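# Put cart bottle behind fridge bottle, close door

## Task

A bottle already stands on one refrigerator shelf. Pick up the bottle on the cart and set it upright on that same shelf, right behind the first bottle, then close the refrigerator door completely. It counts only if, at the end, both bottles stand upright, the cart is still on its wheels, no glass bottle has dropped any real distance, the door was never slammed while opening or closing, the robot has not toppled or ended up leaning, and everything stays in place without the robot holding it.

## Robot and tools

ROBOT. A Hello Robot Stretch 4 with one arm: an omni-wheel base, a mast with a lift carrying a telescoping arm that reaches forward, a three-joint wrist (yaw, pitch, roll) and a two-finger gripper with bendable steel fingers. It stands about 1.6 m tall; the base rim lies within 0.23 m of the base origin. Cameras: head_camera, head_left_camera, head_right_camera (fisheye), wrist_camera. Objects may occasionally be nudged by an outside push.

FRAMES. Base frame: origin on the floor below the base centre, x ahead, y to the left, z upward. hand_pose (link pinch, a point between the open fingertips) is reported in this frame; with all wrist joints at 0 its axes line up with the base frame. Its printed position can be somewhat off. The odometry frame is where the base frame was at scene start; base_odometry heading runs -3.142 to 3.142, left positive, and is built from wheel turns only, so slip shows up as movement.

execute_actions(actions, cameras). actions is a list holding a single action, or empty to just get state and images. An action contains base, joints, or both, plus optional pace and contact_limits; alternatively it is only {"end_of_arm": "enable_torque"}, which re-powers wrist or gripper motors that shut off so they hold where they are. All motions in an action start at once and may finish at different times; each action lasts at most 15 s.
- base: exactly one relative move from the base's current position (as last reported): translate_m (metres, forward positive, -2 to 2), strafe_m (metres sideways, left positive, -2 to 2) or rotate_rad (radians in place, counter-clockwise seen from above positive, -3.2 to 3.2). These are offsets, not poses.
- joints: a dictionary of absolute joint targets by name, any subset: lift_m 0 to 1.2 m; arm_m 0 to 0.55 m extension; wrist_yaw_rad -1.134 to 4.276 (0 points ahead, positive turns left, 3.14 folds back, above 3.4 the arm may block); wrist_pitch_rad -1.117 to 4.259 (0 level, 1.57 pointing down); wrist_roll_rad -1.117 to 4.259 (0 keeps fingers at equal height, positive is clockwise viewed from behind the gripper); gripper_m -0.038 to 0.141, the fingertip gap in metres (negative presses the tips together). Done tolerances: ±0.004 for lift, arm, gripper; ±0.02 yaw and roll; ±0.05 pitch. Targets outside a joint range are clipped and flagged; unknown keys or other bad values reject the whole call with no motion. Joints or base omitted from an action may still be driving toward earlier targets.
- pace: "slow", "default", "fast", "max"; base tops out at 0.1/0.3/0.4/0.6 m/s and 1/2/3/4 rad/s respectively, further reduced when the lift is above 0.2 m (down to 0.3 m/s and 1 rad/s at 1.2 m).
- contact_limits: only arm_m, 0 (gentlest) to 0.75 (firmest), default 0.5; the arm halts when it pushes harder.
- cameras: list of names or "all"; omitted/null means all, [] means none.
If a result reports a stop, any later execute_actions, wait or finished_scene calls in the same reply are skipped.

wait(seconds 0 to 10): sends nothing new and returns state and images. zoom_image(camera, region [x0,y0,x1,y1] pixels, max 504x504) enlarges part of that camera's latest full image. read_manual(section "licences") gives licence text only. finished_scene(scene) ends the current scene irreversibly and reports success; the goal must already hold by itself. Starting a reply without any tool call ends the run.

RESULTS. base_status and joint_status: done, off_target (resting short, maybe still pushing), contact_stop_at_<key> (blocked; that part goes slack, a slack lift may sink, a slack base can roll), limit_stop_at_<name>, time_out, torque_fault. limit_stop_at_tilt means lean over 6 degrees; lift, arm and wheels go limp until lean drops. limit_stop_at_own_body means a joint was about to hit the robot; moving away is allowed; likely when pitch is below -0.2 and roll below -0.4 or above 4. torque_fault: a wrist or gripper motor maxed out and went limp; send enable_torque. on_its_own lists uncommanded events; its "held at" is the held target, not the position. lidar_m: 12 distances in metres in 30-degree sectors, first straight ahead then counter-clockwise (4th left, 7th back, 10th right); "-" is nothing seen or closer than 0.25 m; misses glass and thin legs. wrist_depth_mm: 7x7 median depths, 100 to 2000 mm, "-" invalid; glass is invisible. motor_effort: percent of maximum, positive toward higher joint values, bracket is the peak of the last action; readings have bias and noise. A held load in a level gripper shifts wrist_pitch_rad effort away from 0. turned_by_wheels vs turned_by_imu differing by over ~0.1 rad suggests a collision or slip. base_tilt in degrees, forward and right positive, with a fixed bias up to ~1.5.

GRIPPING. Command a gap smaller than the object to grasp; a smaller value squeezes harder and pulls the object inward. Holding is not confirmed by gripper_m or done; look for a clear gripper_m effort change. If fingertips catch on a surface beneath, raise the lift. To unfold at scene start, send lift_m 0.4 with wrist_yaw_rad 0 together.

AVOID. Dropping the glass bottle, knocking either bottle over, tipping the cart, swinging the fridge door fast, and leaning the robot. Do not drive or turn carrying over 1 kg with arm_m above 0.2, especially fast; steady hard pushes or pulls with a high gripper can tip the robot. Pressing the gripper into things with the base or arm can trigger torque faults. Drops, hard hits and forceful pushes reduce the outcome.

Each tool is called after ">>>" as name(argument=value, ...) on one line, values as JSON.

## Session

>>> execute_actions(actions=[])

Scene clock: 0.00 s.
base_odometry: x=+0.000 y=+0.000 heading=+0.000 (m, m, rad; odometry frame)
turned_by_wheels: +0.000 (rad since the last result)
turned_by_imu: +0.000 (rad since the last result)
base_tilt: forward=+0.2 right=+0.0 (deg)
lidar_m: 1.58 0.74 0.80 1.15 1.43 1.55 1.10 1.08 3.05 1.35 1.99 2.12
base_status: not commanded
joint_positions: lift_m=+0.128 arm_m=-0.002 wrist_yaw_rad=+3.053 wrist_pitch_rad=-0.013 wrist_roll_rad=-0.018 gripper_m=+0.057
joint_status: not commanded
motor_effort: lift_m=+21 arm_m=+1 wrist_yaw_rad=+1 wrist_pitch_rad=-6 wrist_roll_rad=+0 gripper_m=-3 wheel_0=+0 wheel_1=+0 wheel_2=+1 (%)
hand_pose: x=-0.1111 y=+0.1127 z=+0.3100 quat_wxyz=(+0.044, +0.006, -0.009, +0.999) (m; base frame)
wrist_depth_mm: - 141 - - 1983 1537 1336 / 108 140 1499 - 1983 1576 1336 / 113 141 1308 - 1983 1576 1336 / 138 198 - - 1983 1537 1336 / 1430 1499 1308 - 1863 1576 1281 / 1042 1078 200 1060 204 1160 1182 / 741 294 798 - 768 768 798
pictures: head_camera, head_left_camera, head_right_camera, wrist_camera
Images, in order (width x height): head_camera 420x560, head_left_camera 420x672, head_right_camera 420x672, wrist_camera 616x392.

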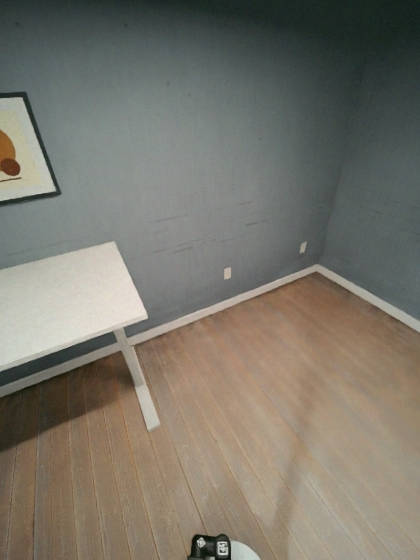

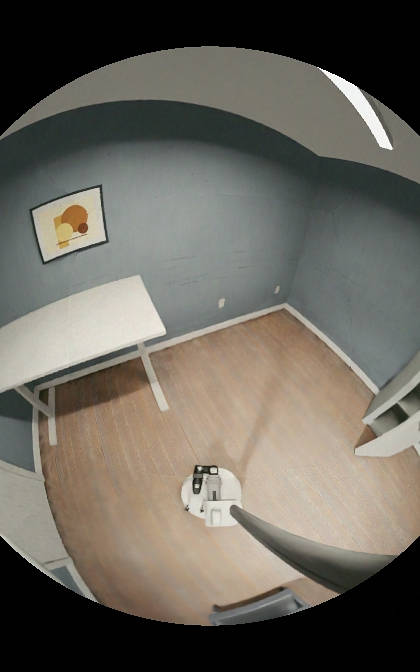

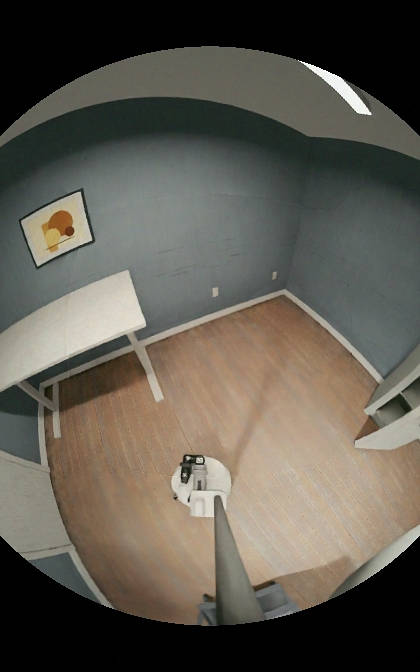

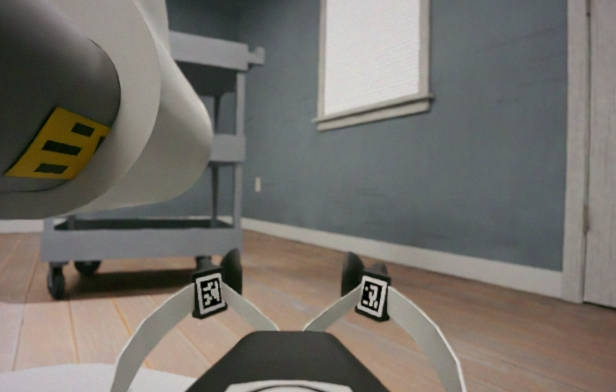

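Fridge on the right, cart behind. Look at both.

>>> execute_actions(actions=[{"base":{"rotate_rad":-1.4},"joints":{"lift_m":0.5,"wrist_yaw_rad":0,"wrist_pitch_rad":0,"wrist_roll_rad":0}}])

>>> execute_actions(actions=[{"base":{"rotate_rad":-1.5}}])

Scene clock: 6.43 s.
base_odometry: x=+0.000 y=+0.000 heading=-1.400 (m, m, rad; odometry frame)
turned_by_wheels: -1.400 (rad since the last result)
turned_by_imu: -1.390 (rad since the last result)
base_tilt: forward=+0.2 right=-0.1 (deg)
lidar_m: 1.36 2.22 1.84 0.76 0.75 0.85 1.46 1.45 1.65 1.10 1.11 2.71
base_status: done
joint_positions: lift_m=+0.500 arm_m=-0.002 wrist_yaw_rad=+0.001 wrist_pitch_rad=+0.002 wrist_roll_rad=+0.000 gripper_m=+0.057
joint_status: all done
motor_effort: lift_m=+24(20) arm_m=-1(0) wrist_yaw_rad=-1(5) wrist_pitch_rad=-5(4) wrist_roll_rad=+1(2) gripper_m=-2(3) wheel_0=-1(7) wheel_1=-1(8) wheel_2=-1(6) (%)
hand_pose: x=+0.4570 y=-0.0872 z=+0.6774 quat_wxyz=(+1.000, +0.000, +0.001, +0.000) (m; base frame)
wrist_depth_mm: 1756 1863 1921 1281 - - - / 1708 1921 1921 1205 - - - / 1756 1921 - 1205 - - - / 1863 1921 1983 1308 - - - / 1708 1921 1863 1336 - - - / 1756 1863 200 1229 204 - - / 1499 1464 1618 - 1464 1499 1537
pictures: head_camera, head_left_camera, head_right_camera, wrist_camera
camera_calibration (this result's frames):
wrist_camera: T_world_to_cam=[[-0.0141199, -0.999654, 0.0221897, -0.105545], [-0.0214164, -0.0218844, -0.999531, 0.735771], [0.999671, -0.0145885, -0.0211, -0.212305], [0, 0, 0, 1]] pos_world=[0.226503, -0.0925036, 0.733288]
Images, in order (width x height): head_camera 420x560, head_left_camera 420x672, head_right_camera 420x672, wrist_camera 616x392.

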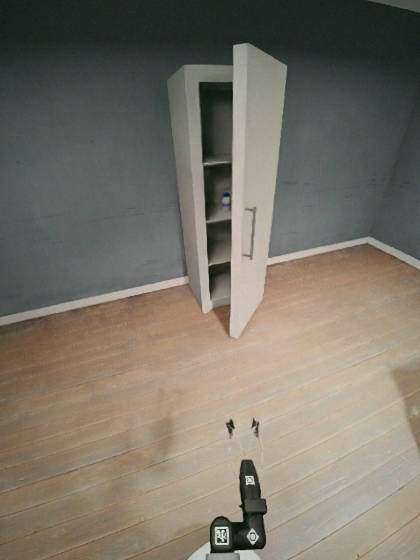

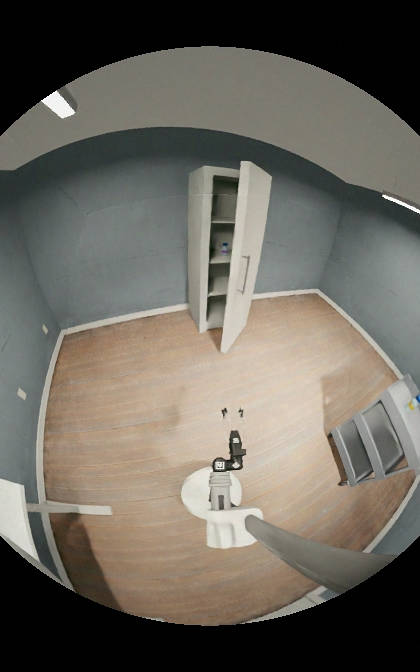

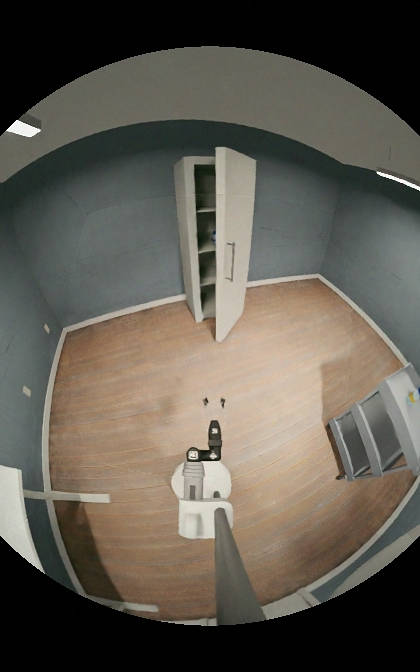

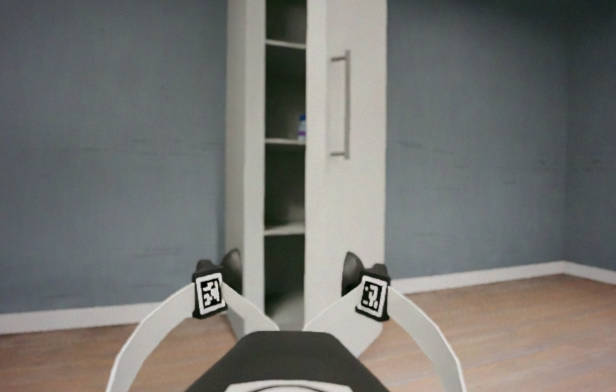

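Scene clock: 8.43 s.
base_odometry: x=+0.000 y=+0.000 heading=-2.901 (m, m, rad; odometry frame)
turned_by_wheels: -1.500 (rad since the last result)
turned_by_imu: -1.489 (rad since the last result)
base_tilt: forward=+0.2 right=+0.0 (deg)
lidar_m: 1.09 3.16 1.62 1.35 2.21 1.77 0.75 0.75 0.87 1.45 1.45 1.18
base_status: done
joint_positions: lift_m=+0.500 arm_m=-0.002 wrist_yaw_rad=+0.000 wrist_pitch_rad=+0.002 wrist_roll_rad=+0.000 gripper_m=+0.057
joint_status: not commanded
motor_effort: lift_m=+22(24) arm_m=+0(1) wrist_yaw_rad=+1(1) wrist_pitch_rad=-5(6) wrist_roll_rad=+2(3) gripper_m=-1(2) wheel_0=-1(6) wheel_1=-2(7) wheel_2=-2(7) (%)
hand_pose: x=+0.4570 y=-0.0874 z=+0.6775 quat_wxyz=(+1.000, +0.000, +0.001, +0.000) (m; base frame)
wrist_depth_mm: - - - - - 1921 1464 / - - - - - 1863 1464 / - - 904 931 - 1808 1430 / - - - - - 1921 1430 / - - 1308 1397 - 1863 1499 / - 1983 200 1430 203 1921 1430 / 1464 1182 1281 - 1430 1499 1397
pictures: head_camera, head_left_camera, head_right_camera, wrist_camera
camera_calibration (this result's frames):
wrist_camera: T_world_to_cam=[[-0.0145906, -0.999647, 0.0221899, -0.105469], [-0.021412, -0.0218748, -0.999531, 0.735905], [0.999664, -0.0150589, -0.0210852, -0.212317], [0, 0, 0, 1]] pos_world=[0.226464, -0.0925308, 0.733423]
Images, in order (width x height): head_camera 420x560, head_left_camera 420x672, head_right_camera 420x672, wrist_camera 616x392.

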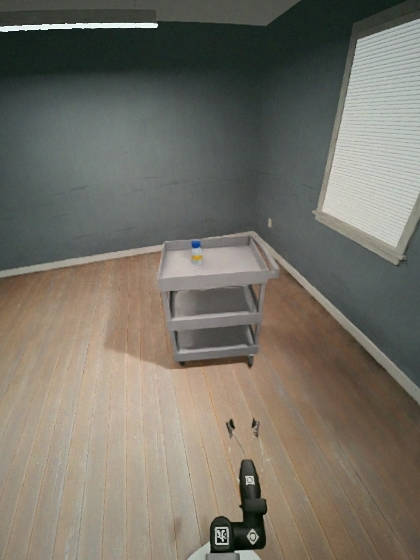

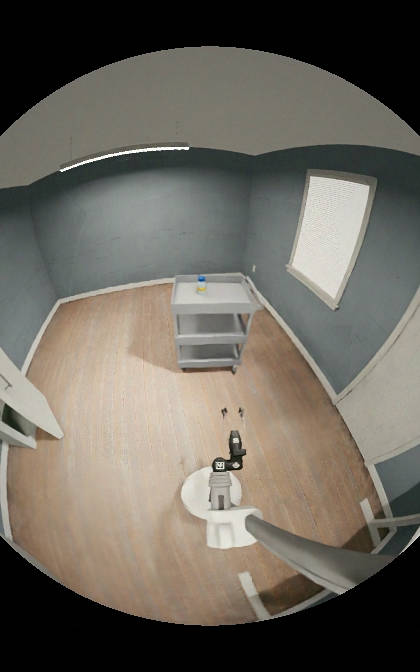

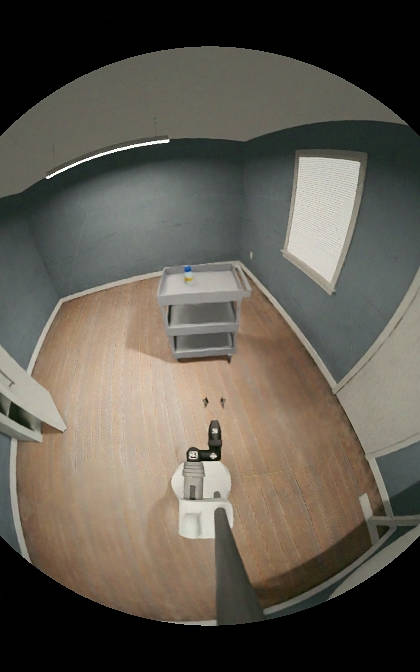

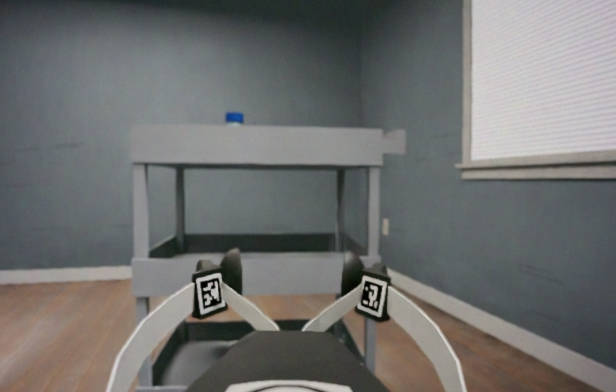

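>>> execute_actions(actions=[{"base":{"strafe_m":0.2},"joints":{"lift_m":0.82,"gripper_m":0.13}}])

>>> execute_actions(actions=[{"base":{"translate_m":0.5}}], cameras=["head_camera","wrist_camera"])

Scene clock: 20.60 s.
base_odometry: x=+0.048 y=-0.194 heading=-2.901 (m, m, rad; odometry frame)
turned_by_wheels: +0.000 (rad since the last result)
turned_by_imu: +0.000 (rad since the last result)
base_tilt: forward=+0.2 right=+0.0 (deg)
lidar_m: 1.08 3.12 1.15 1.16 2.03 1.87 1.58 0.80 0.98 1.65 1.66 1.16
base_status: done
joint_positions: lift_m=+0.820 arm_m=-0.002 wrist_yaw_rad=+0.000 wrist_pitch_rad=+0.002 wrist_roll_rad=+0.000 gripper_m=+0.130
joint_status: all done
motor_effort: lift_m=+23(21) arm_m=-1(0) wrist_yaw_rad=+0(0) wrist_pitch_rad=-5(5) wrist_roll_rad=+2(2) gripper_m=+1(2) wheel_0=+1(8) wheel_1=-1(7) wheel_2=-1(2) (%)
hand_pose: x=+0.4570 y=-0.0874 z=+0.9974 quat_wxyz=(+1.000, +0.000, +0.001, +0.000) (m; base frame)
wrist_depth_mm: - - - - - - 1661 / - - - - - - 1661 / - - - - - - 1661 / - - - - - - 1618 / - - - 1160 1281 - 1661 / - - 904 917 931 - 1618 / - - - - 1205 1983 1661
pictures: head_camera, head_left_camera, head_right_camera, wrist_camera
camera_calibration (this result's frames):
wrist_camera: T_world_to_cam=[[-0.0145914, -0.999647, 0.0221902, -0.112567], [-0.0214121, -0.0218751, -0.999531, 1.05565], [0.999664, -0.0150597, -0.0210854, -0.205572], [0, 0, 0, 1]] pos_world=[0.226464, -0.0925308, 1.05331]
Images, in order (width x height): head_camera 420x560, head_left_camera 420x672, head_right_camera 420x672, wrist_camera 616x392.

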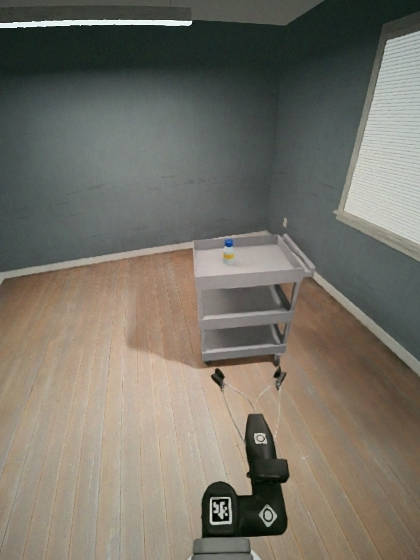

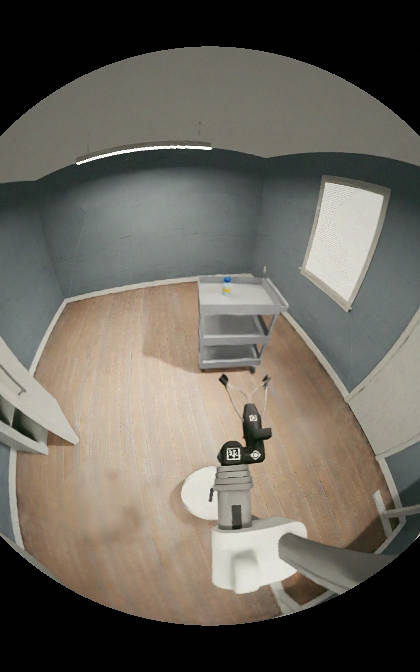

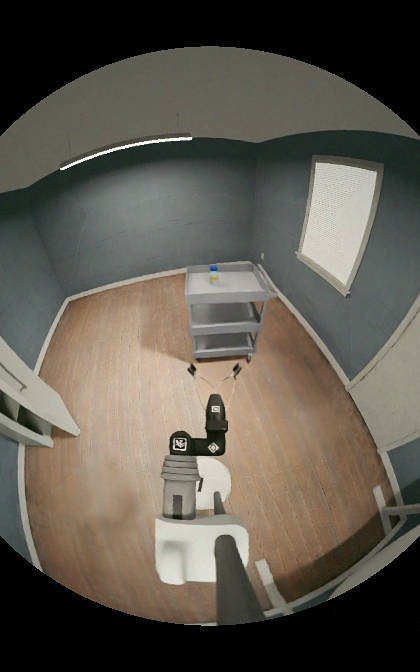

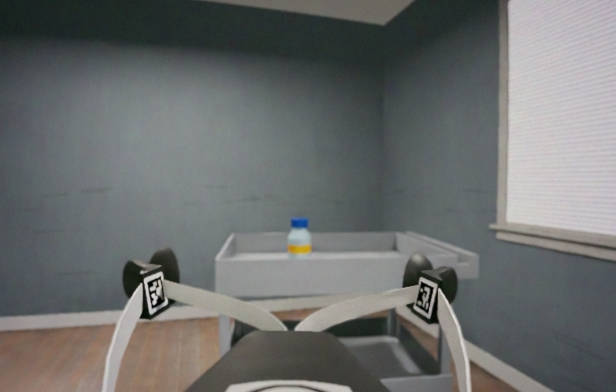

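Scene clock: 23.73 s.
base_odometry: x=-0.438 y=-0.314 heading=-2.901 (m, m, rad; odometry frame)
turned_by_wheels: +0.000 (rad since the last result)
turned_by_imu: -0.002 (rad since the last result)
base_tilt: forward=+0.2 right=+0.0 (deg)
lidar_m: 0.58 2.63 2.51 1.16 1.60 2.40 1.31 1.27 1.56 1.51 1.53 0.65
base_status: done
joint_positions: lift_m=+0.820 arm_m=-0.002 wrist_yaw_rad=+0.000 wrist_pitch_rad=+0.002 wrist_roll_rad=+0.000 gripper_m=+0.130
joint_status: not commanded
motor_effort: lift_m=+23(23) arm_m=+0(0) wrist_yaw_rad=+1(0) wrist_pitch_rad=-7(6) wrist_roll_rad=+3(1) gripper_m=+1(2) wheel_0=-1(6) wheel_1=+0(5) wheel_2=+1(8) (%)
hand_pose: x=+0.4570 y=-0.0874 z=+0.9974 quat_wxyz=(+1.000, +0.000, +0.001, +0.000) (m; base frame)
wrist_depth_mm: - - - - - 1863 1537 / - - - - - 1921 1537 / - - - - - 1921 1499 / - - - - - 1921 1499 / - - - - - 1756 1576 / - 517 647 640 647 676 597 / - 418 402 - 421 433 445
pictures: head_camera, wrist_camera
camera_calibration (this result's frames):
wrist_camera: T_world_to_cam=[[-0.014591, -0.999647, 0.0221901, -0.112567], [-0.0214121, -0.021875, -0.999531, 1.05566], [0.999664, -0.0150593, -0.0210854, -0.205571], [0, 0, 0, 1]] pos_world=[0.226464, -0.0925308, 1.05333]
Images, in order (width x height): head_camera 420x560, wrist_camera 616x392.

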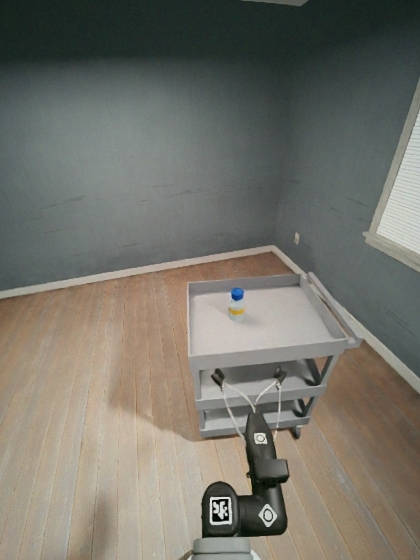

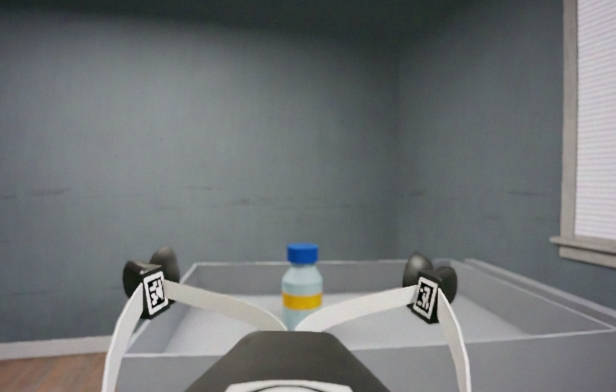

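>>> execute_actions(actions=[{"base":{"translate_m":0.15},"joints":{"lift_m":0.88,"wrist_pitch_rad":0.35,"arm_m":0.2}}], cameras=["head_camera","wrist_camera"])

Scene clock: 38.47 s.
base_odometry: x=-0.583 y=-0.349 heading=-2.900 (m, m, rad; odometry frame)
turned_by_wheels: +0.000 (rad since the last result)
turned_by_imu: -0.001 (rad since the last result)
base_tilt: forward=+0.2 right=+0.0 (deg)
lidar_m: 0.42 2.49 2.55 1.16 1.16 2.54 1.46 1.44 1.71 1.51 0.69 0.46
base_status: done
joint_positions: lift_m=+0.880 arm_m=+0.198 wrist_yaw_rad=+0.000 wrist_pitch_rad=+0.352 wrist_roll_rad=+0.000 gripper_m=+0.130
joint_status: all done
motor_effort: lift_m=+23(21) arm_m=+8(9) wrist_yaw_rad=+1(2) wrist_pitch_rad=-5(7) wrist_roll_rad=+4(3) gripper_m=+1(1) wheel_0=+1(3) wheel_1=+0(5) wheel_2=+0(9) (%)
hand_pose: x=+0.6402 y=-0.0874 z=+0.9586 quat_wxyz=(+0.985, +0.000, +0.175, +0.000) (m; base frame)
wrist_depth_mm: 1708 1808 1863 - - 1756 1366 / 1808 1863 - - - 1863 1430 / 1863 1983 - - - 1808 1430 / 1983 - - - - 1708 1397 / 1983 445 530 322 564 574 525 / 1576 370 407 317 413 445 445 / 317 359 373 - 366 364 373
pictures: head_camera, wrist_camera
camera_calibration (this result's frames):
wrist_camera: T_world_to_cam=[[-0.00616105, -0.999646, 0.0258685, -0.117973], [-0.362623, -0.0218747, -0.931679, 1.17416], [0.931916, -0.0151206, -0.362359, -0.0190082], [0, 0, 0, 1]] pos_world=[0.442764, -0.0925343, 1.0901]
Images, in order (width x height): head_camera 420x560, wrist_camera 616x392.

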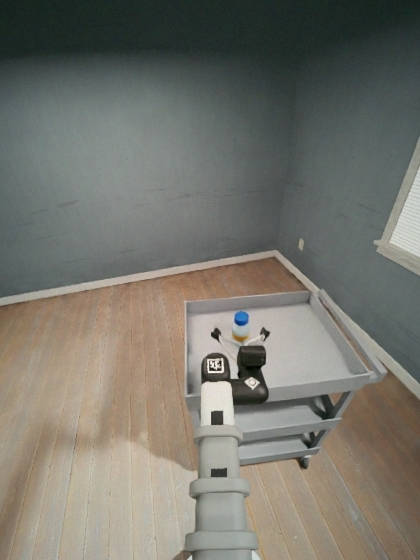

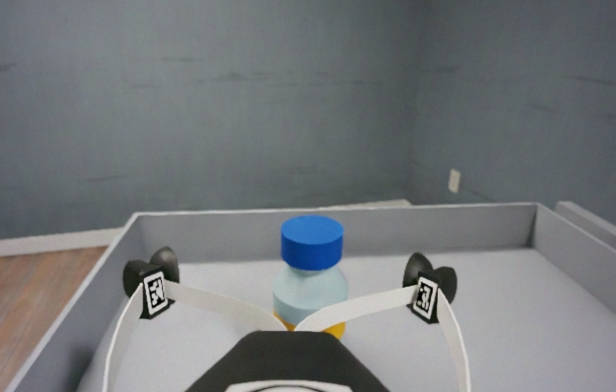

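>>> execute_actions(actions=[{"base":{"strafe_m":-0.014},"joints":{"lift_m":0.81}}], cameras=[])

>>> execute_actions(actions=[{"joints":{"arm_m":0.3},"pace":"slow"}], cameras=["head_camera","wrist_camera"])

Scene clock: 47.30 s.
base_odometry: x=-0.587 y=-0.336 heading=-2.900 (m, m, rad; odometry frame)
turned_by_wheels: +0.000 (rad since the last result)
turned_by_imu: -0.001 (rad since the last result)
base_tilt: forward=+0.2 right=-0.1 (deg)
lidar_m: 0.43 2.51 2.58 1.20 1.20 2.57 1.42 1.44 1.67 1.49 0.70 0.48
base_status: done
joint_positions: lift_m=+0.810 arm_m=+0.198 wrist_yaw_rad=+0.000 wrist_pitch_rad=+0.352 wrist_roll_rad=+0.000 gripper_m=+0.130
joint_status: all done
motor_effort: lift_m=+19(21) arm_m=+9(9) wrist_yaw_rad=+1(1) wrist_pitch_rad=-5(5) wrist_roll_rad=+2(2) gripper_m=+1(0) wheel_0=+0(5) wheel_1=-1(6) wheel_2=+0(0) (%)
hand_pose: x=+0.6402 y=-0.0874 z=+0.8890 quat_wxyz=(+0.985, +0.000, +0.175, +0.000) (m; base frame)
wrist_depth_mm: 1756 1808 1921 - - 1756 1397 / 1756 1921 - - - 1808 1397 / 1921 - - - - 1756 1430 / - 496 508 291 535 554 508 / 330 407 424 298 430 436 436 / 306 303 309 307 312 342 340 / 270 272 285 - 278 278 282
pictures: none
No camera images: the call's "cameras" was empty. Leave "cameras" out to get every camera's image.

Scene clock: 49.57 s.
base_odometry: x=-0.587 y=-0.336 heading=-2.900 (m, m, rad; odometry frame)
turned_by_wheels: +0.000 (rad since the last result)
turned_by_imu: -0.001 (rad since the last result)
base_tilt: forward=+0.2 right=+0.0 (deg)
lidar_m: 0.44 2.51 2.58 1.19 1.20 2.56 1.46 1.42 1.68 1.50 0.71 0.47
base_status: not commanded
joint_positions: lift_m=+0.810 arm_m=+0.298 wrist_yaw_rad=+0.000 wrist_pitch_rad=+0.352 wrist_roll_rad=+0.000 gripper_m=+0.130
joint_status: all done
motor_effort: lift_m=+19(19) arm_m=+9(9) wrist_yaw_rad=+0(1) wrist_pitch_rad=-5(5) wrist_roll_rad=+2(0) gripper_m=+1(0) wheel_0=+0(1) wheel_1=-1(1) wheel_2=+0(0) (%)
hand_pose: x=+0.7401 y=-0.0874 z=+0.8890 quat_wxyz=(+0.985, +0.000, +0.175, +0.000) (m; base frame)
wrist_depth_mm: 1618 1708 1756 1921 - 1756 1336 / 1708 1808 1921 - - 1756 1366 / 1808 1863 - - - 1808 1366 / 1808 407 415 206 442 455 462 / 343 410 418 189 433 436 439 / 310 303 213 195 310 338 338 / 271 271 282 - 277 278 282
pictures: head_camera, wrist_camera
camera_calibration (this result's frames):
wrist_camera: T_world_to_cam=[[-0.00616087, -0.999646, 0.0258684, -0.115556], [-0.362628, -0.0218747, -0.931677, 1.14553], [0.931914, -0.0151206, -0.362365, -0.137366], [0, 0, 0, 1]] pos_world=[0.542704, -0.0925343, 1.02048]
Images, in order (width x height): head_camera 420x560, wrist_camera 616x392.

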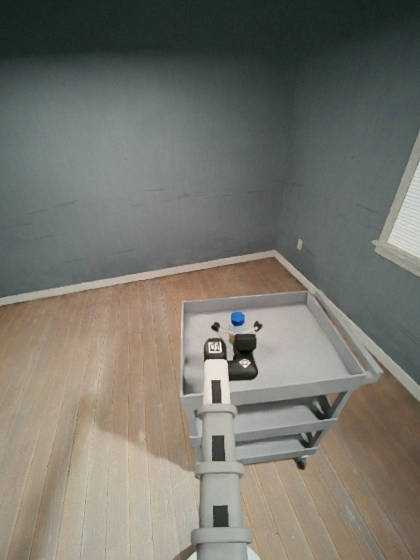

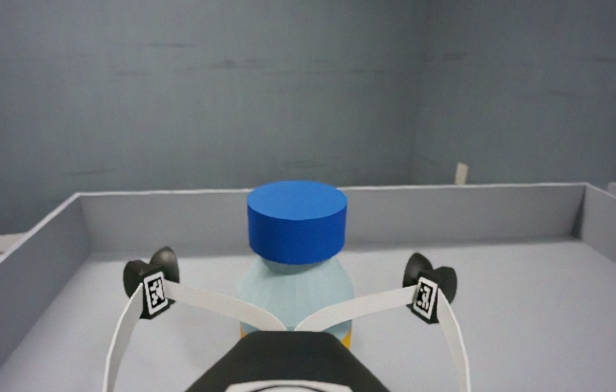

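>>> execute_actions(actions=[{"joints":{"gripper_m":0.01}}], cameras=[])

>>> execute_actions(actions=[{"joints":{"lift_m":0.92},"pace":"slow"}], cameras=["head_camera","wrist_camera"])

Scene clock: 55.87 s.
base_odometry: x=-0.587 y=-0.336 heading=-2.900 (m, m, rad; odometry frame)
turned_by_wheels: +0.000 (rad since the last result)
turned_by_imu: -0.001 (rad since the last result)
base_tilt: forward=+0.2 right=-0.1 (deg)
lidar_m: 0.43 2.48 2.58 1.21 1.20 2.58 1.45 1.42 1.72 1.49 0.72 0.47
base_status: not commanded
joint_positions: lift_m=+0.810 arm_m=+0.299 wrist_yaw_rad=-0.001 wrist_pitch_rad=+0.352 wrist_roll_rad=+0.000 gripper_m=+0.010
joint_status: all done
motor_effort: lift_m=+19(19) arm_m=+8(9) wrist_yaw_rad=+3(5) wrist_pitch_rad=-5(5) wrist_roll_rad=+2(3) gripper_m=-21(21) wheel_0=+1(0) wheel_1=-1(1) wheel_2=+0(0) (%)
hand_pose: x=+0.7402 y=-0.0876 z=+0.8890 quat_wxyz=(+0.985, +0.000, +0.175, +0.000) (m; base frame)
wrist_depth_mm: 1661 1756 1863 1983 - 1708 1366 / 1756 1863 1983 - - 1756 1366 / 1756 1921 - - - 1808 1397 / 1863 404 413 187 442 452 459 / 345 410 399 160 430 436 439 / 310 177 186 179 189 340 340 / 271 272 274 - 278 277 282
pictures: none
No camera images: the call's "cameras" was empty. Leave "cameras" out to get every camera's image.

Scene clock: 57.63 s.
base_odometry: x=-0.587 y=-0.336 heading=-2.900 (m, m, rad; odometry frame)
turned_by_wheels: +0.000 (rad since the last result)
turned_by_imu: +0.000 (rad since the last result)
base_tilt: forward=+0.2 right=+0.0 (deg)
lidar_m: 0.43 2.48 2.52 1.19 1.20 2.57 1.48 1.41 1.71 1.46 0.70 0.46
base_status: not commanded
joint_positions: lift_m=+0.920 arm_m=+0.299 wrist_yaw_rad=+0.000 wrist_pitch_rad=+0.357 wrist_roll_rad=+0.000 gripper_m=+0.010
joint_status: all done
motor_effort: lift_m=+26(26) arm_m=+8(8) wrist_yaw_rad=+1(3) wrist_pitch_rad=-19(24) wrist_roll_rad=+2(3) gripper_m=-21(20) wheel_0=+1(1) wheel_1=-1(0) wheel_2=+0(0) (%)
hand_pose: x=+0.7398 y=-0.0875 z=+0.9971 quat_wxyz=(+0.984, +0.000, +0.177, +0.000) (m; base frame)
wrist_depth_mm: 1618 1708 1863 1921 - 1756 1336 / 1708 1863 1921 - - 1756 1397 / 1863 1983 - - - 1808 1397 / 1863 1983 - 189 - 1808 1397 / 1983 - - 163 - 1708 1336 / 1618 178 185 178 189 488 484 / 357 402 404 - 410 410 418
pictures: head_camera, wrist_camera
camera_calibration (this result's frames):
wrist_camera: T_world_to_cam=[[-0.00626741, -0.999645, 0.0258949, -0.118365], [-0.367068, -0.0217879, -0.929939, 1.24771], [0.930173, -0.0153335, -0.366801, -0.0921464], [0, 0, 0, 1]] pos_world=[0.542965, -0.0925513, 1.12956]
Images, in order (width x height): head_camera 420x560, wrist_camera 616x392.

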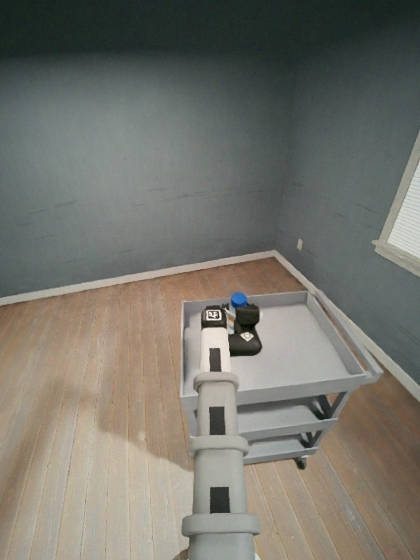

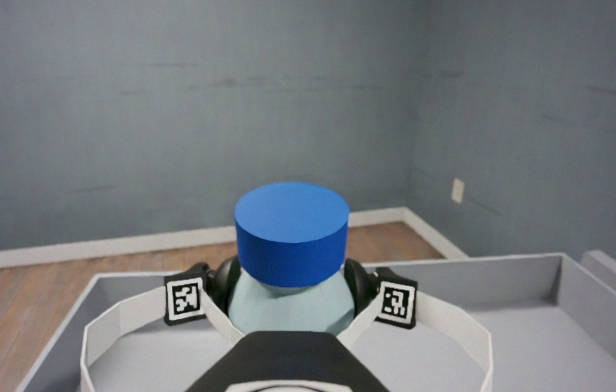

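>>> execute_actions(actions=[{"base":{"translate_m":-0.15},"joints":{"arm_m":0.0,"lift_m":0.95}}], cameras=[])

>>> execute_actions(actions=[{"base":{"rotate_rad":1.8},"pace":"slow"}])

Scene clock: 70.30 s.
base_odometry: x=-0.441 y=-0.300 heading=-2.900 (m, m, rad; odometry frame)
turned_by_wheels: +0.000 (rad since the last result)
turned_by_imu: -0.001 (rad since the last result)
base_tilt: forward=+0.1 right=+0.0 (deg)
lidar_m: 0.58 2.63 2.51 1.17 1.62 2.38 1.28 1.27 1.53 1.51 1.54 0.63
base_status: done
joint_positions: lift_m=+0.950 arm_m=+0.002 wrist_yaw_rad=+0.000 wrist_pitch_rad=+0.357 wrist_roll_rad=+0.000 gripper_m=+0.010
joint_status: all done
motor_effort: lift_m=+26(28) arm_m=-9(10) wrist_yaw_rad=+1(0) wrist_pitch_rad=-20(20) wrist_roll_rad=+3(1) gripper_m=-20(21) wheel_0=+0(4) wheel_1=+1(5) wheel_2=+0(9) (%)
hand_pose: x=+0.4427 y=-0.0875 z=+1.0271 quat_wxyz=(+0.984, +0.000, +0.178, +0.000) (m; base frame)
wrist_depth_mm: 1983 - - - - 1863 1464 / - - - - - 1921 1499 / - - - - - 1983 1499 / - - 866 189 917 842 1537 / - - 647 162 707 676 603 / 1756 449 185 178 189 500 525 / 1430 1397 484 - 854 854 1397
pictures: none
No camera images: the call's "cameras" was empty. Leave "cameras" out to get every camera's image.

Scene clock: 73.40 s.
base_odometry: x=-0.441 y=-0.300 heading=-1.100 (m, m, rad; odometry frame)
turned_by_wheels: +1.800 (rad since the last result)
turned_by_imu: +1.784 (rad since the last result)
base_tilt: forward=+0.2 right=+0.0 (deg)
lidar_m: 1.16 2.26 2.16 1.28 1.35 1.58 1.52 0.74 0.59 0.58 2.72 1.51
base_status: done
joint_positions: lift_m=+0.950 arm_m=+0.002 wrist_yaw_rad=+0.000 wrist_pitch_rad=+0.357 wrist_roll_rad=+0.000 gripper_m=+0.010
joint_status: not commanded
motor_effort: lift_m=+25(26) arm_m=-9(8) wrist_yaw_rad=+0(1) wrist_pitch_rad=-19(19) wrist_roll_rad=+3(1) gripper_m=-21(21) wheel_0=-1(2) wheel_1=+0(5) wheel_2=+0(5) (%)
hand_pose: x=+0.4428 y=-0.0874 z=+1.0271 quat_wxyz=(+0.984, +0.000, +0.177, +0.000) (m; base frame)
wrist_depth_mm: 1756 1808 1756 931 1182 1921 1921 / 1863 1863 1808 976 1255 1983 - / 1983 1983 1983 1025 1336 - - / - - - 189 1499 - - / - - - 163 - - - / 1708 178 185 178 189 1808 1808 / 1464 1430 1464 - 1464 1430 1499
pictures: head_camera, head_left_camera, head_right_camera, wrist_camera
camera_calibration (this result's frames):
wrist_camera: T_world_to_cam=[[-0.00603716, -0.999647, 0.0258917, -0.12104], [-0.367095, -0.0218689, -0.929926, 1.1666], [0.930164, -0.0151188, -0.366834, 0.195174], [0, 0, 0, 1]] pos_world=[0.24598, -0.0925345, 1.15959]
Images, in order (width x height): head_camera 420x560, head_left_camera 420x672, head_right_camera 420x672, wrist_camera 616x392.

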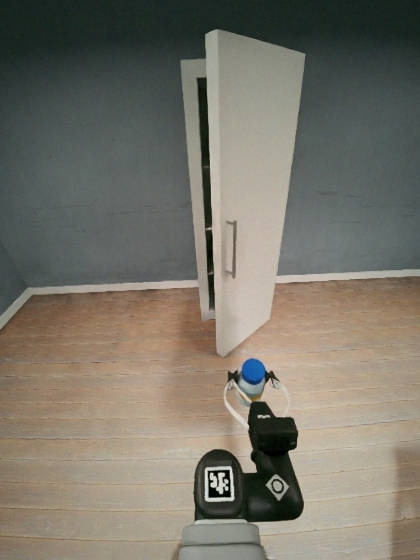

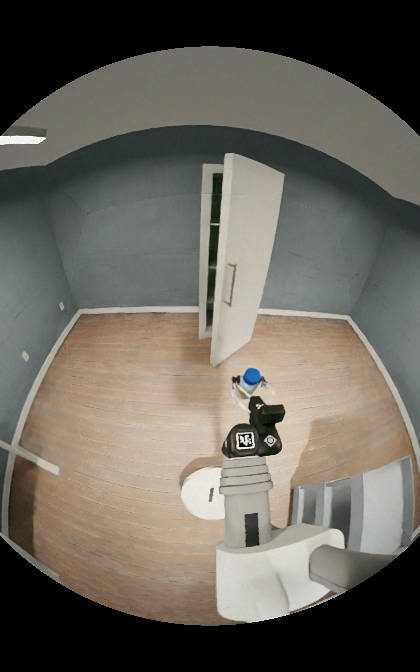

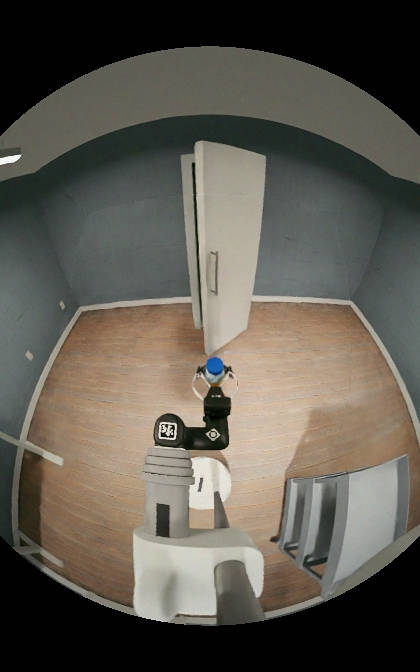

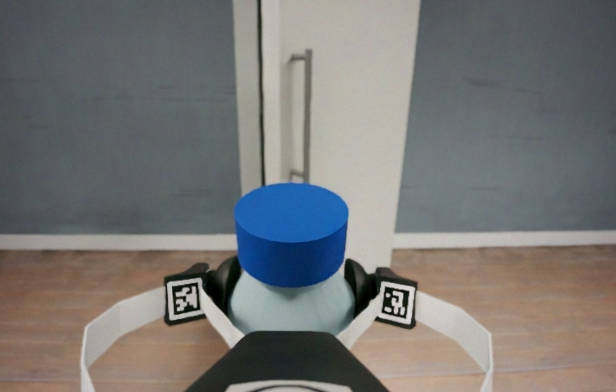

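>>> execute_actions(actions=[{"base":{"strafe_m":0.45}}], cameras=[])

>>> execute_actions(actions=[{"base":{"rotate_rad":1.58},"pace":"slow"}], cameras=[])

>>> execute_actions(actions=[{"base":{"strafe_m":-1.3}}])

Scene clock: 92.80 s.
base_odometry: x=-0.040 y=-0.096 heading=-1.100 (m, m, rad; odometry frame)
turned_by_wheels: +0.000 (rad since the last result)
turned_by_imu: +0.000 (rad since the last result)
base_tilt: forward=+0.2 right=-0.1 (deg)
lidar_m: 1.65 2.24 1.68 0.83 0.87 1.21 1.50 1.57 1.03 1.02 3.15 1.24
base_status: done
joint_positions: lift_m=+0.950 arm_m=+0.002 wrist_yaw_rad=+0.000 wrist_pitch_rad=+0.357 wrist_roll_rad=+0.000 gripper_m=+0.010
joint_status: not commanded
motor_effort: lift_m=+25(26) arm_m=-8(9) wrist_yaw_rad=+0(1) wrist_pitch_rad=-19(19) wrist_roll_rad=+2(2) gripper_m=-22(21) wheel_0=+1(9) wheel_1=+0(8) wheel_2=+1(1) (%)
hand_pose: x=+0.4428 y=-0.0874 z=+1.0271 quat_wxyz=(+0.984, +0.000, +0.177, +0.000) (m; base frame)
wrist_depth_mm: 1756 1808 1808 1756 1499 946 1808 / 1863 1863 1863 1921 1576 1025 1921 / 1983 - - 1983 1921 1160 - / - - - 188 1618 1308 - / - - - 163 1618 1499 - / 1756 179 185 178 189 1618 1756 / 1430 1464 1430 - 1430 1499 1499
pictures: none
No camera images: the call's "cameras" was empty. Leave "cameras" out to get every camera's image.

Scene clock: 95.67 s.
base_odometry: x=-0.040 y=-0.096 heading=+0.480 (m, m, rad; odometry frame)
turned_by_wheels: +1.580 (rad since the last result)
turned_by_imu: +1.566 (rad since the last result)
base_tilt: forward=+0.1 right=+0.0 (deg)
lidar_m: 0.84 0.88 1.21 1.49 1.61 1.03 1.02 3.11 1.28 1.64 2.27 1.68
base_status: done
joint_positions: lift_m=+0.950 arm_m=+0.002 wrist_yaw_rad=+0.000 wrist_pitch_rad=+0.357 wrist_roll_rad=+0.000 gripper_m=+0.010
joint_status: not commanded
motor_effort: lift_m=+25(26) arm_m=-8(8) wrist_yaw_rad=+0(1) wrist_pitch_rad=-19(19) wrist_roll_rad=+3(2) gripper_m=-20(22) wheel_0=-1(4) wheel_1=-1(5) wheel_2=+0(5) (%)
hand_pose: x=+0.4428 y=-0.0874 z=+1.0271 quat_wxyz=(+0.984, +0.000, +0.177, +0.000) (m; base frame)
wrist_depth_mm: 1255 1281 1281 1281 1308 1336 1336 / 1308 1366 1336 1336 1397 1397 1397 / 809 820 831 1430 1499 1499 1499 / 1537 1537 1464 188 1576 1618 1618 / 1576 1618 1118 163 1661 1661 1708 / 1661 178 185 178 189 1756 1808 / 1464 1397 1430 - 1464 1499 1464
pictures: none
No camera images: the call's "cameras" was empty. Leave "cameras" out to get every camera's image.

Scene clock: 101.33 s.
base_odometry: x=+0.560 y=-1.249 heading=+0.480 (m, m, rad; odometry frame)
turned_by_wheels: +0.000 (rad since the last result)
turned_by_imu: -0.004 (rad since the last result)
base_tilt: forward=+0.2 right=+0.0 (deg)
lidar_m: 1.61 1.68 1.51 2.81 1.70 2.01 0.47 0.46 0.48 0.84 0.89 1.23
base_status: done
joint_positions: lift_m=+0.950 arm_m=+0.002 wrist_yaw_rad=+0.000 wrist_pitch_rad=+0.357 wrist_roll_rad=+0.000 gripper_m=+0.010
joint_status: not commanded
motor_effort: lift_m=+25(25) arm_m=-9(8) wrist_yaw_rad=+1(0) wrist_pitch_rad=-19(19) wrist_roll_rad=+2(2) gripper_m=-21(21) wheel_0=+0(9) wheel_1=+0(7) wheel_2=+1(2) (%)
hand_pose: x=+0.4428 y=-0.0874 z=+1.0272 quat_wxyz=(+0.984, +0.000, +0.177, +0.000) (m; base frame)
wrist_depth_mm: 1281 1281 1308 1308 1308 1308 1078 / 1308 1336 1336 1397 1366 1397 1078 / 1397 1430 1430 1464 1499 1464 1098 / 1499 1537 1499 189 1576 1576 1118 / 1618 1618 1576 162 1661 1537 1098 / 1618 178 185 178 189 1366 1078 / 1464 1397 1430 - 1464 1366 1060
pictures: head_camera, head_left_camera, head_right_camera, wrist_camera
camera_calibration (this result's frames):
wrist_camera: T_world_to_cam=[[-0.00609243, -0.999646, 0.0258888, -0.121029], [-0.367124, -0.0218455, -0.929915, 1.16666], [0.930152, -0.0151698, -0.366861, 0.195229], [0, 0, 0, 1]] pos_world=[0.245977, -0.0925388, 1.15965]
Images, in order (width x height): head_camera 420x560, head_left_camera 420x672, head_right_camera 420x672, wrist_camera 616x392.

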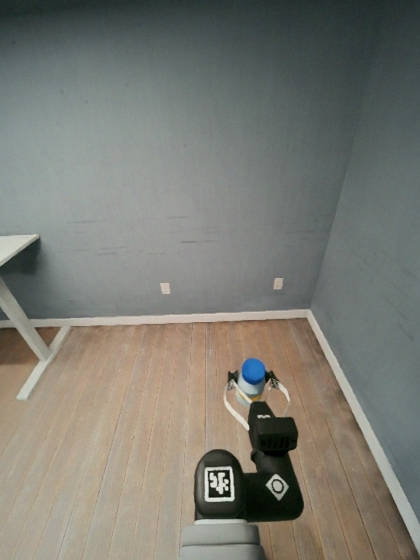

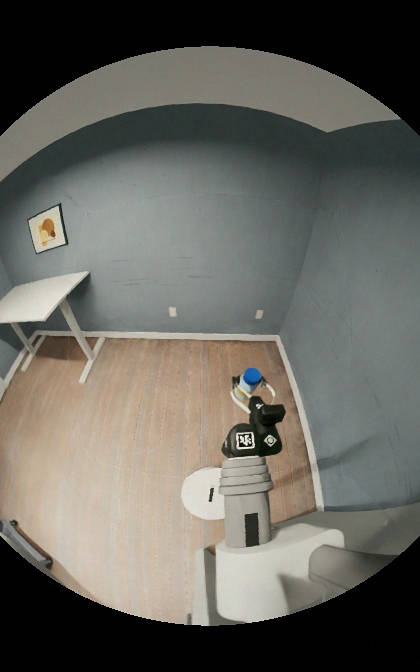

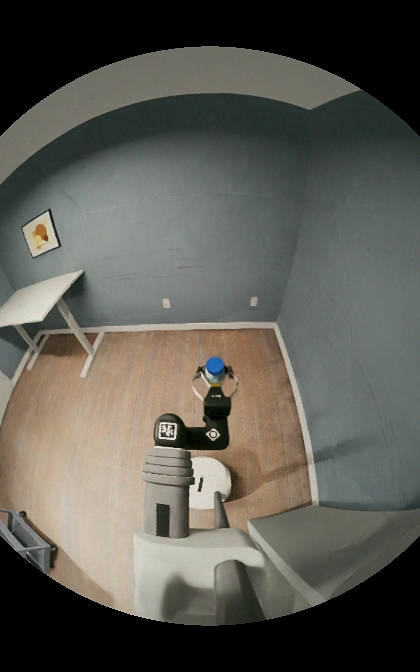

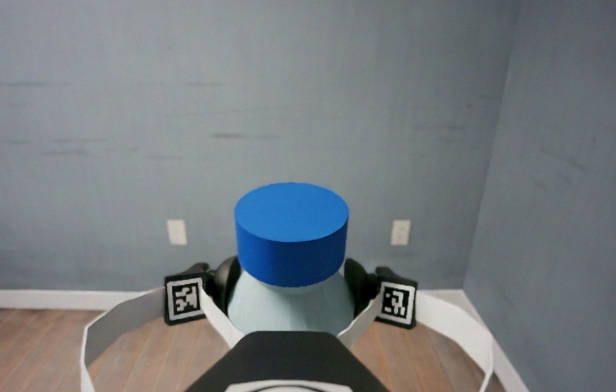

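>>> execute_actions(actions=[{"base":{"translate_m":-0.4},"pace":"slow"}], cameras=["head_left_camera","head_right_camera"])

Scene clock: 112.63 s.
base_odometry: x=+0.205 y=-1.434 heading=+0.480 (m, m, rad; odometry frame)
turned_by_wheels: +0.000 (rad since the last result)
turned_by_imu: -0.001 (rad since the last result)
base_tilt: forward=+0.1 right=-0.1 (deg)
lidar_m: 2.02 1.74 1.78 2.82 1.48 0.27 0.28 0.40 0.33 0.27 0.88 1.24
base_status: done
joint_positions: lift_m=+0.950 arm_m=+0.002 wrist_yaw_rad=+0.000 wrist_pitch_rad=+0.357 wrist_roll_rad=+0.000 gripper_m=+0.010
joint_status: not commanded
motor_effort: lift_m=+25(25) arm_m=-8(8) wrist_yaw_rad=+1(1) wrist_pitch_rad=-18(19) wrist_roll_rad=+0(1) gripper_m=-20(20) wheel_0=-1(3) wheel_1=+0(6) wheel_2=+0(6) (%)
hand_pose: x=+0.4428 y=-0.0874 z=+1.0272 quat_wxyz=(+0.984, +0.000, +0.177, +0.000) (m; base frame)
wrist_depth_mm: 1661 1661 1661 1708 1756 1537 1118 / 1756 1808 1808 1808 1756 1576 1098 / 1808 1863 1808 1921 1863 1576 1098 / 1921 1983 1921 188 1983 1618 1098 / 1983 - - 163 - 1576 1098 / 1808 178 185 178 189 1397 1098 / 1464 1430 1430 - 1464 1366 1078
pictures: head_left_camera, head_right_camera
Images, in order (width x height): head_left_camera 420x672, head_right_camera 420x672.

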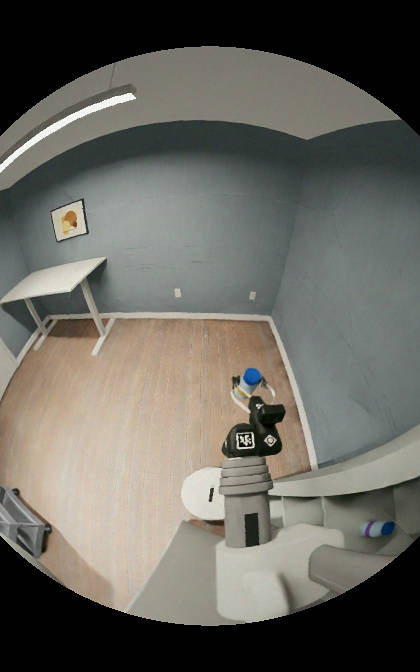

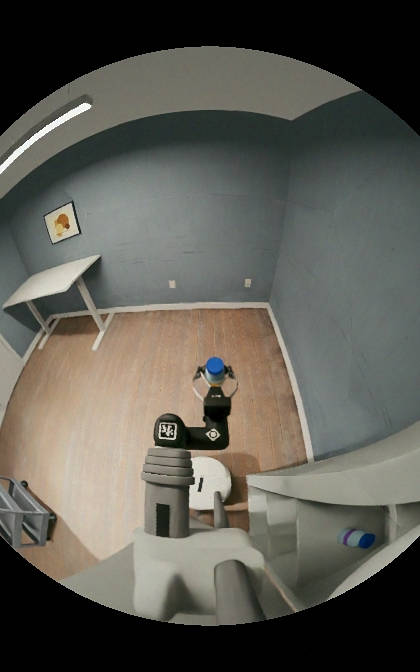

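>>> execute_actions(actions=[{"base":{"strafe_m":0.03},"pace":"slow"}], cameras=[])

>>> execute_actions(actions=[{"base":{"translate_m":-0.35},"pace":"slow"}], cameras=["head_left_camera","head_right_camera"])

Scene clock: 119.10 s.
base_odometry: x=+0.191 y=-1.407 heading=+0.480 (m, m, rad; odometry frame)
turned_by_wheels: +0.000 (rad since the last result)
turned_by_imu: -0.001 (rad since the last result)
base_tilt: forward=+0.2 right=+0.0 (deg)
lidar_m: 2.02 1.75 1.75 2.80 1.46 0.30 0.31 0.41 0.35 0.30 0.93 1.28
base_status: done
joint_positions: lift_m=+0.950 arm_m=+0.002 wrist_yaw_rad=+0.000 wrist_pitch_rad=+0.357 wrist_roll_rad=+0.000 gripper_m=+0.010
joint_status: not commanded
motor_effort: lift_m=+25(25) arm_m=-9(9) wrist_yaw_rad=+1(1) wrist_pitch_rad=-19(19) wrist_roll_rad=+0(3) gripper_m=-20(20) wheel_0=-1(7) wheel_1=+1(5) wheel_2=+0(0) (%)
hand_pose: x=+0.4428 y=-0.0874 z=+1.0272 quat_wxyz=(+0.984, +0.000, +0.177, +0.000) (m; base frame)
wrist_depth_mm: 1576 1661 1661 1661 1708 1618 1138 / 1661 1756 1756 1756 1808 1661 1160 / 1863 1863 1808 1863 1863 1661 1160 / 1921 1921 1983 188 - 1618 1160 / - - - 162 - 1618 1138 / 1708 178 186 178 189 1430 1160 / 1430 1430 1430 - 1499 1397 1138
pictures: none
No camera images: the call's "cameras" was empty. Leave "cameras" out to get every camera's image.

Scene clock: 124.17 s.
base_odometry: x=-0.119 y=-1.569 heading=+0.479 (m, m, rad; odometry frame)
turned_by_wheels: +0.000 (rad since the last result)
turned_by_imu: -0.056 (rad since the last result)
base_tilt: forward=+0.2 right=+0.1 (deg)
lidar_m: 2.34 1.95 2.13 1.57 0.31 0.25 - 0.25 0.25 0.36 0.38 0.49
base_status: done
joint_positions: lift_m=+0.950 arm_m=+0.001 wrist_yaw_rad=+0.000 wrist_pitch_rad=+0.357 wrist_roll_rad=+0.000 gripper_m=+0.010
joint_status: not commanded
motor_effort: lift_m=+24(25) arm_m=-6(8) wrist_yaw_rad=+1(18) wrist_pitch_rad=-19(24) wrist_roll_rad=+2(4) gripper_m=-20(21) wheel_0=-5(29) wheel_1=-7(28) wheel_2=+8(34) (%)
hand_pose: x=+0.4424 y=-0.0874 z=+1.0273 quat_wxyz=(+0.984, +0.000, +0.177, +0.000) (m; base frame)
wrist_depth_mm: 1863 1863 1921 1983 - 1464 1060 / 1921 1983 - - - 1537 1078 / - - - - - 1499 1078 / - - - 189 - 1499 1078 / - - - 162 - 1537 1098 / 1756 178 185 178 189 1308 1078 / 1464 1430 1464 - 1464 1366 1078
pictures: head_left_camera, head_right_camera
Images, in order (width x height): head_left_camera 420x672, head_right_camera 420x672.

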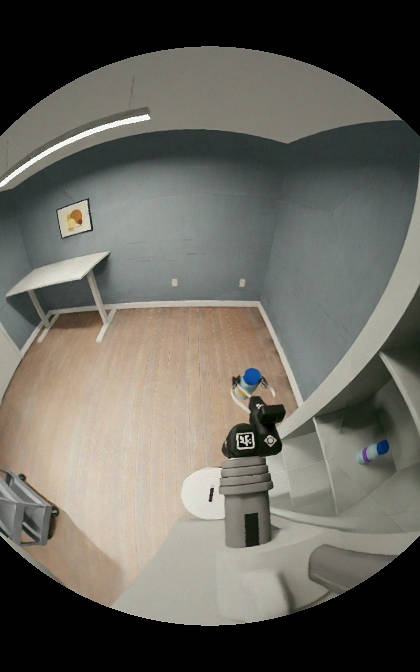

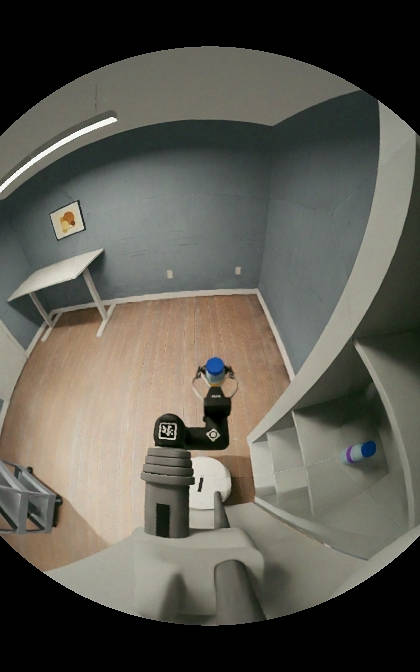

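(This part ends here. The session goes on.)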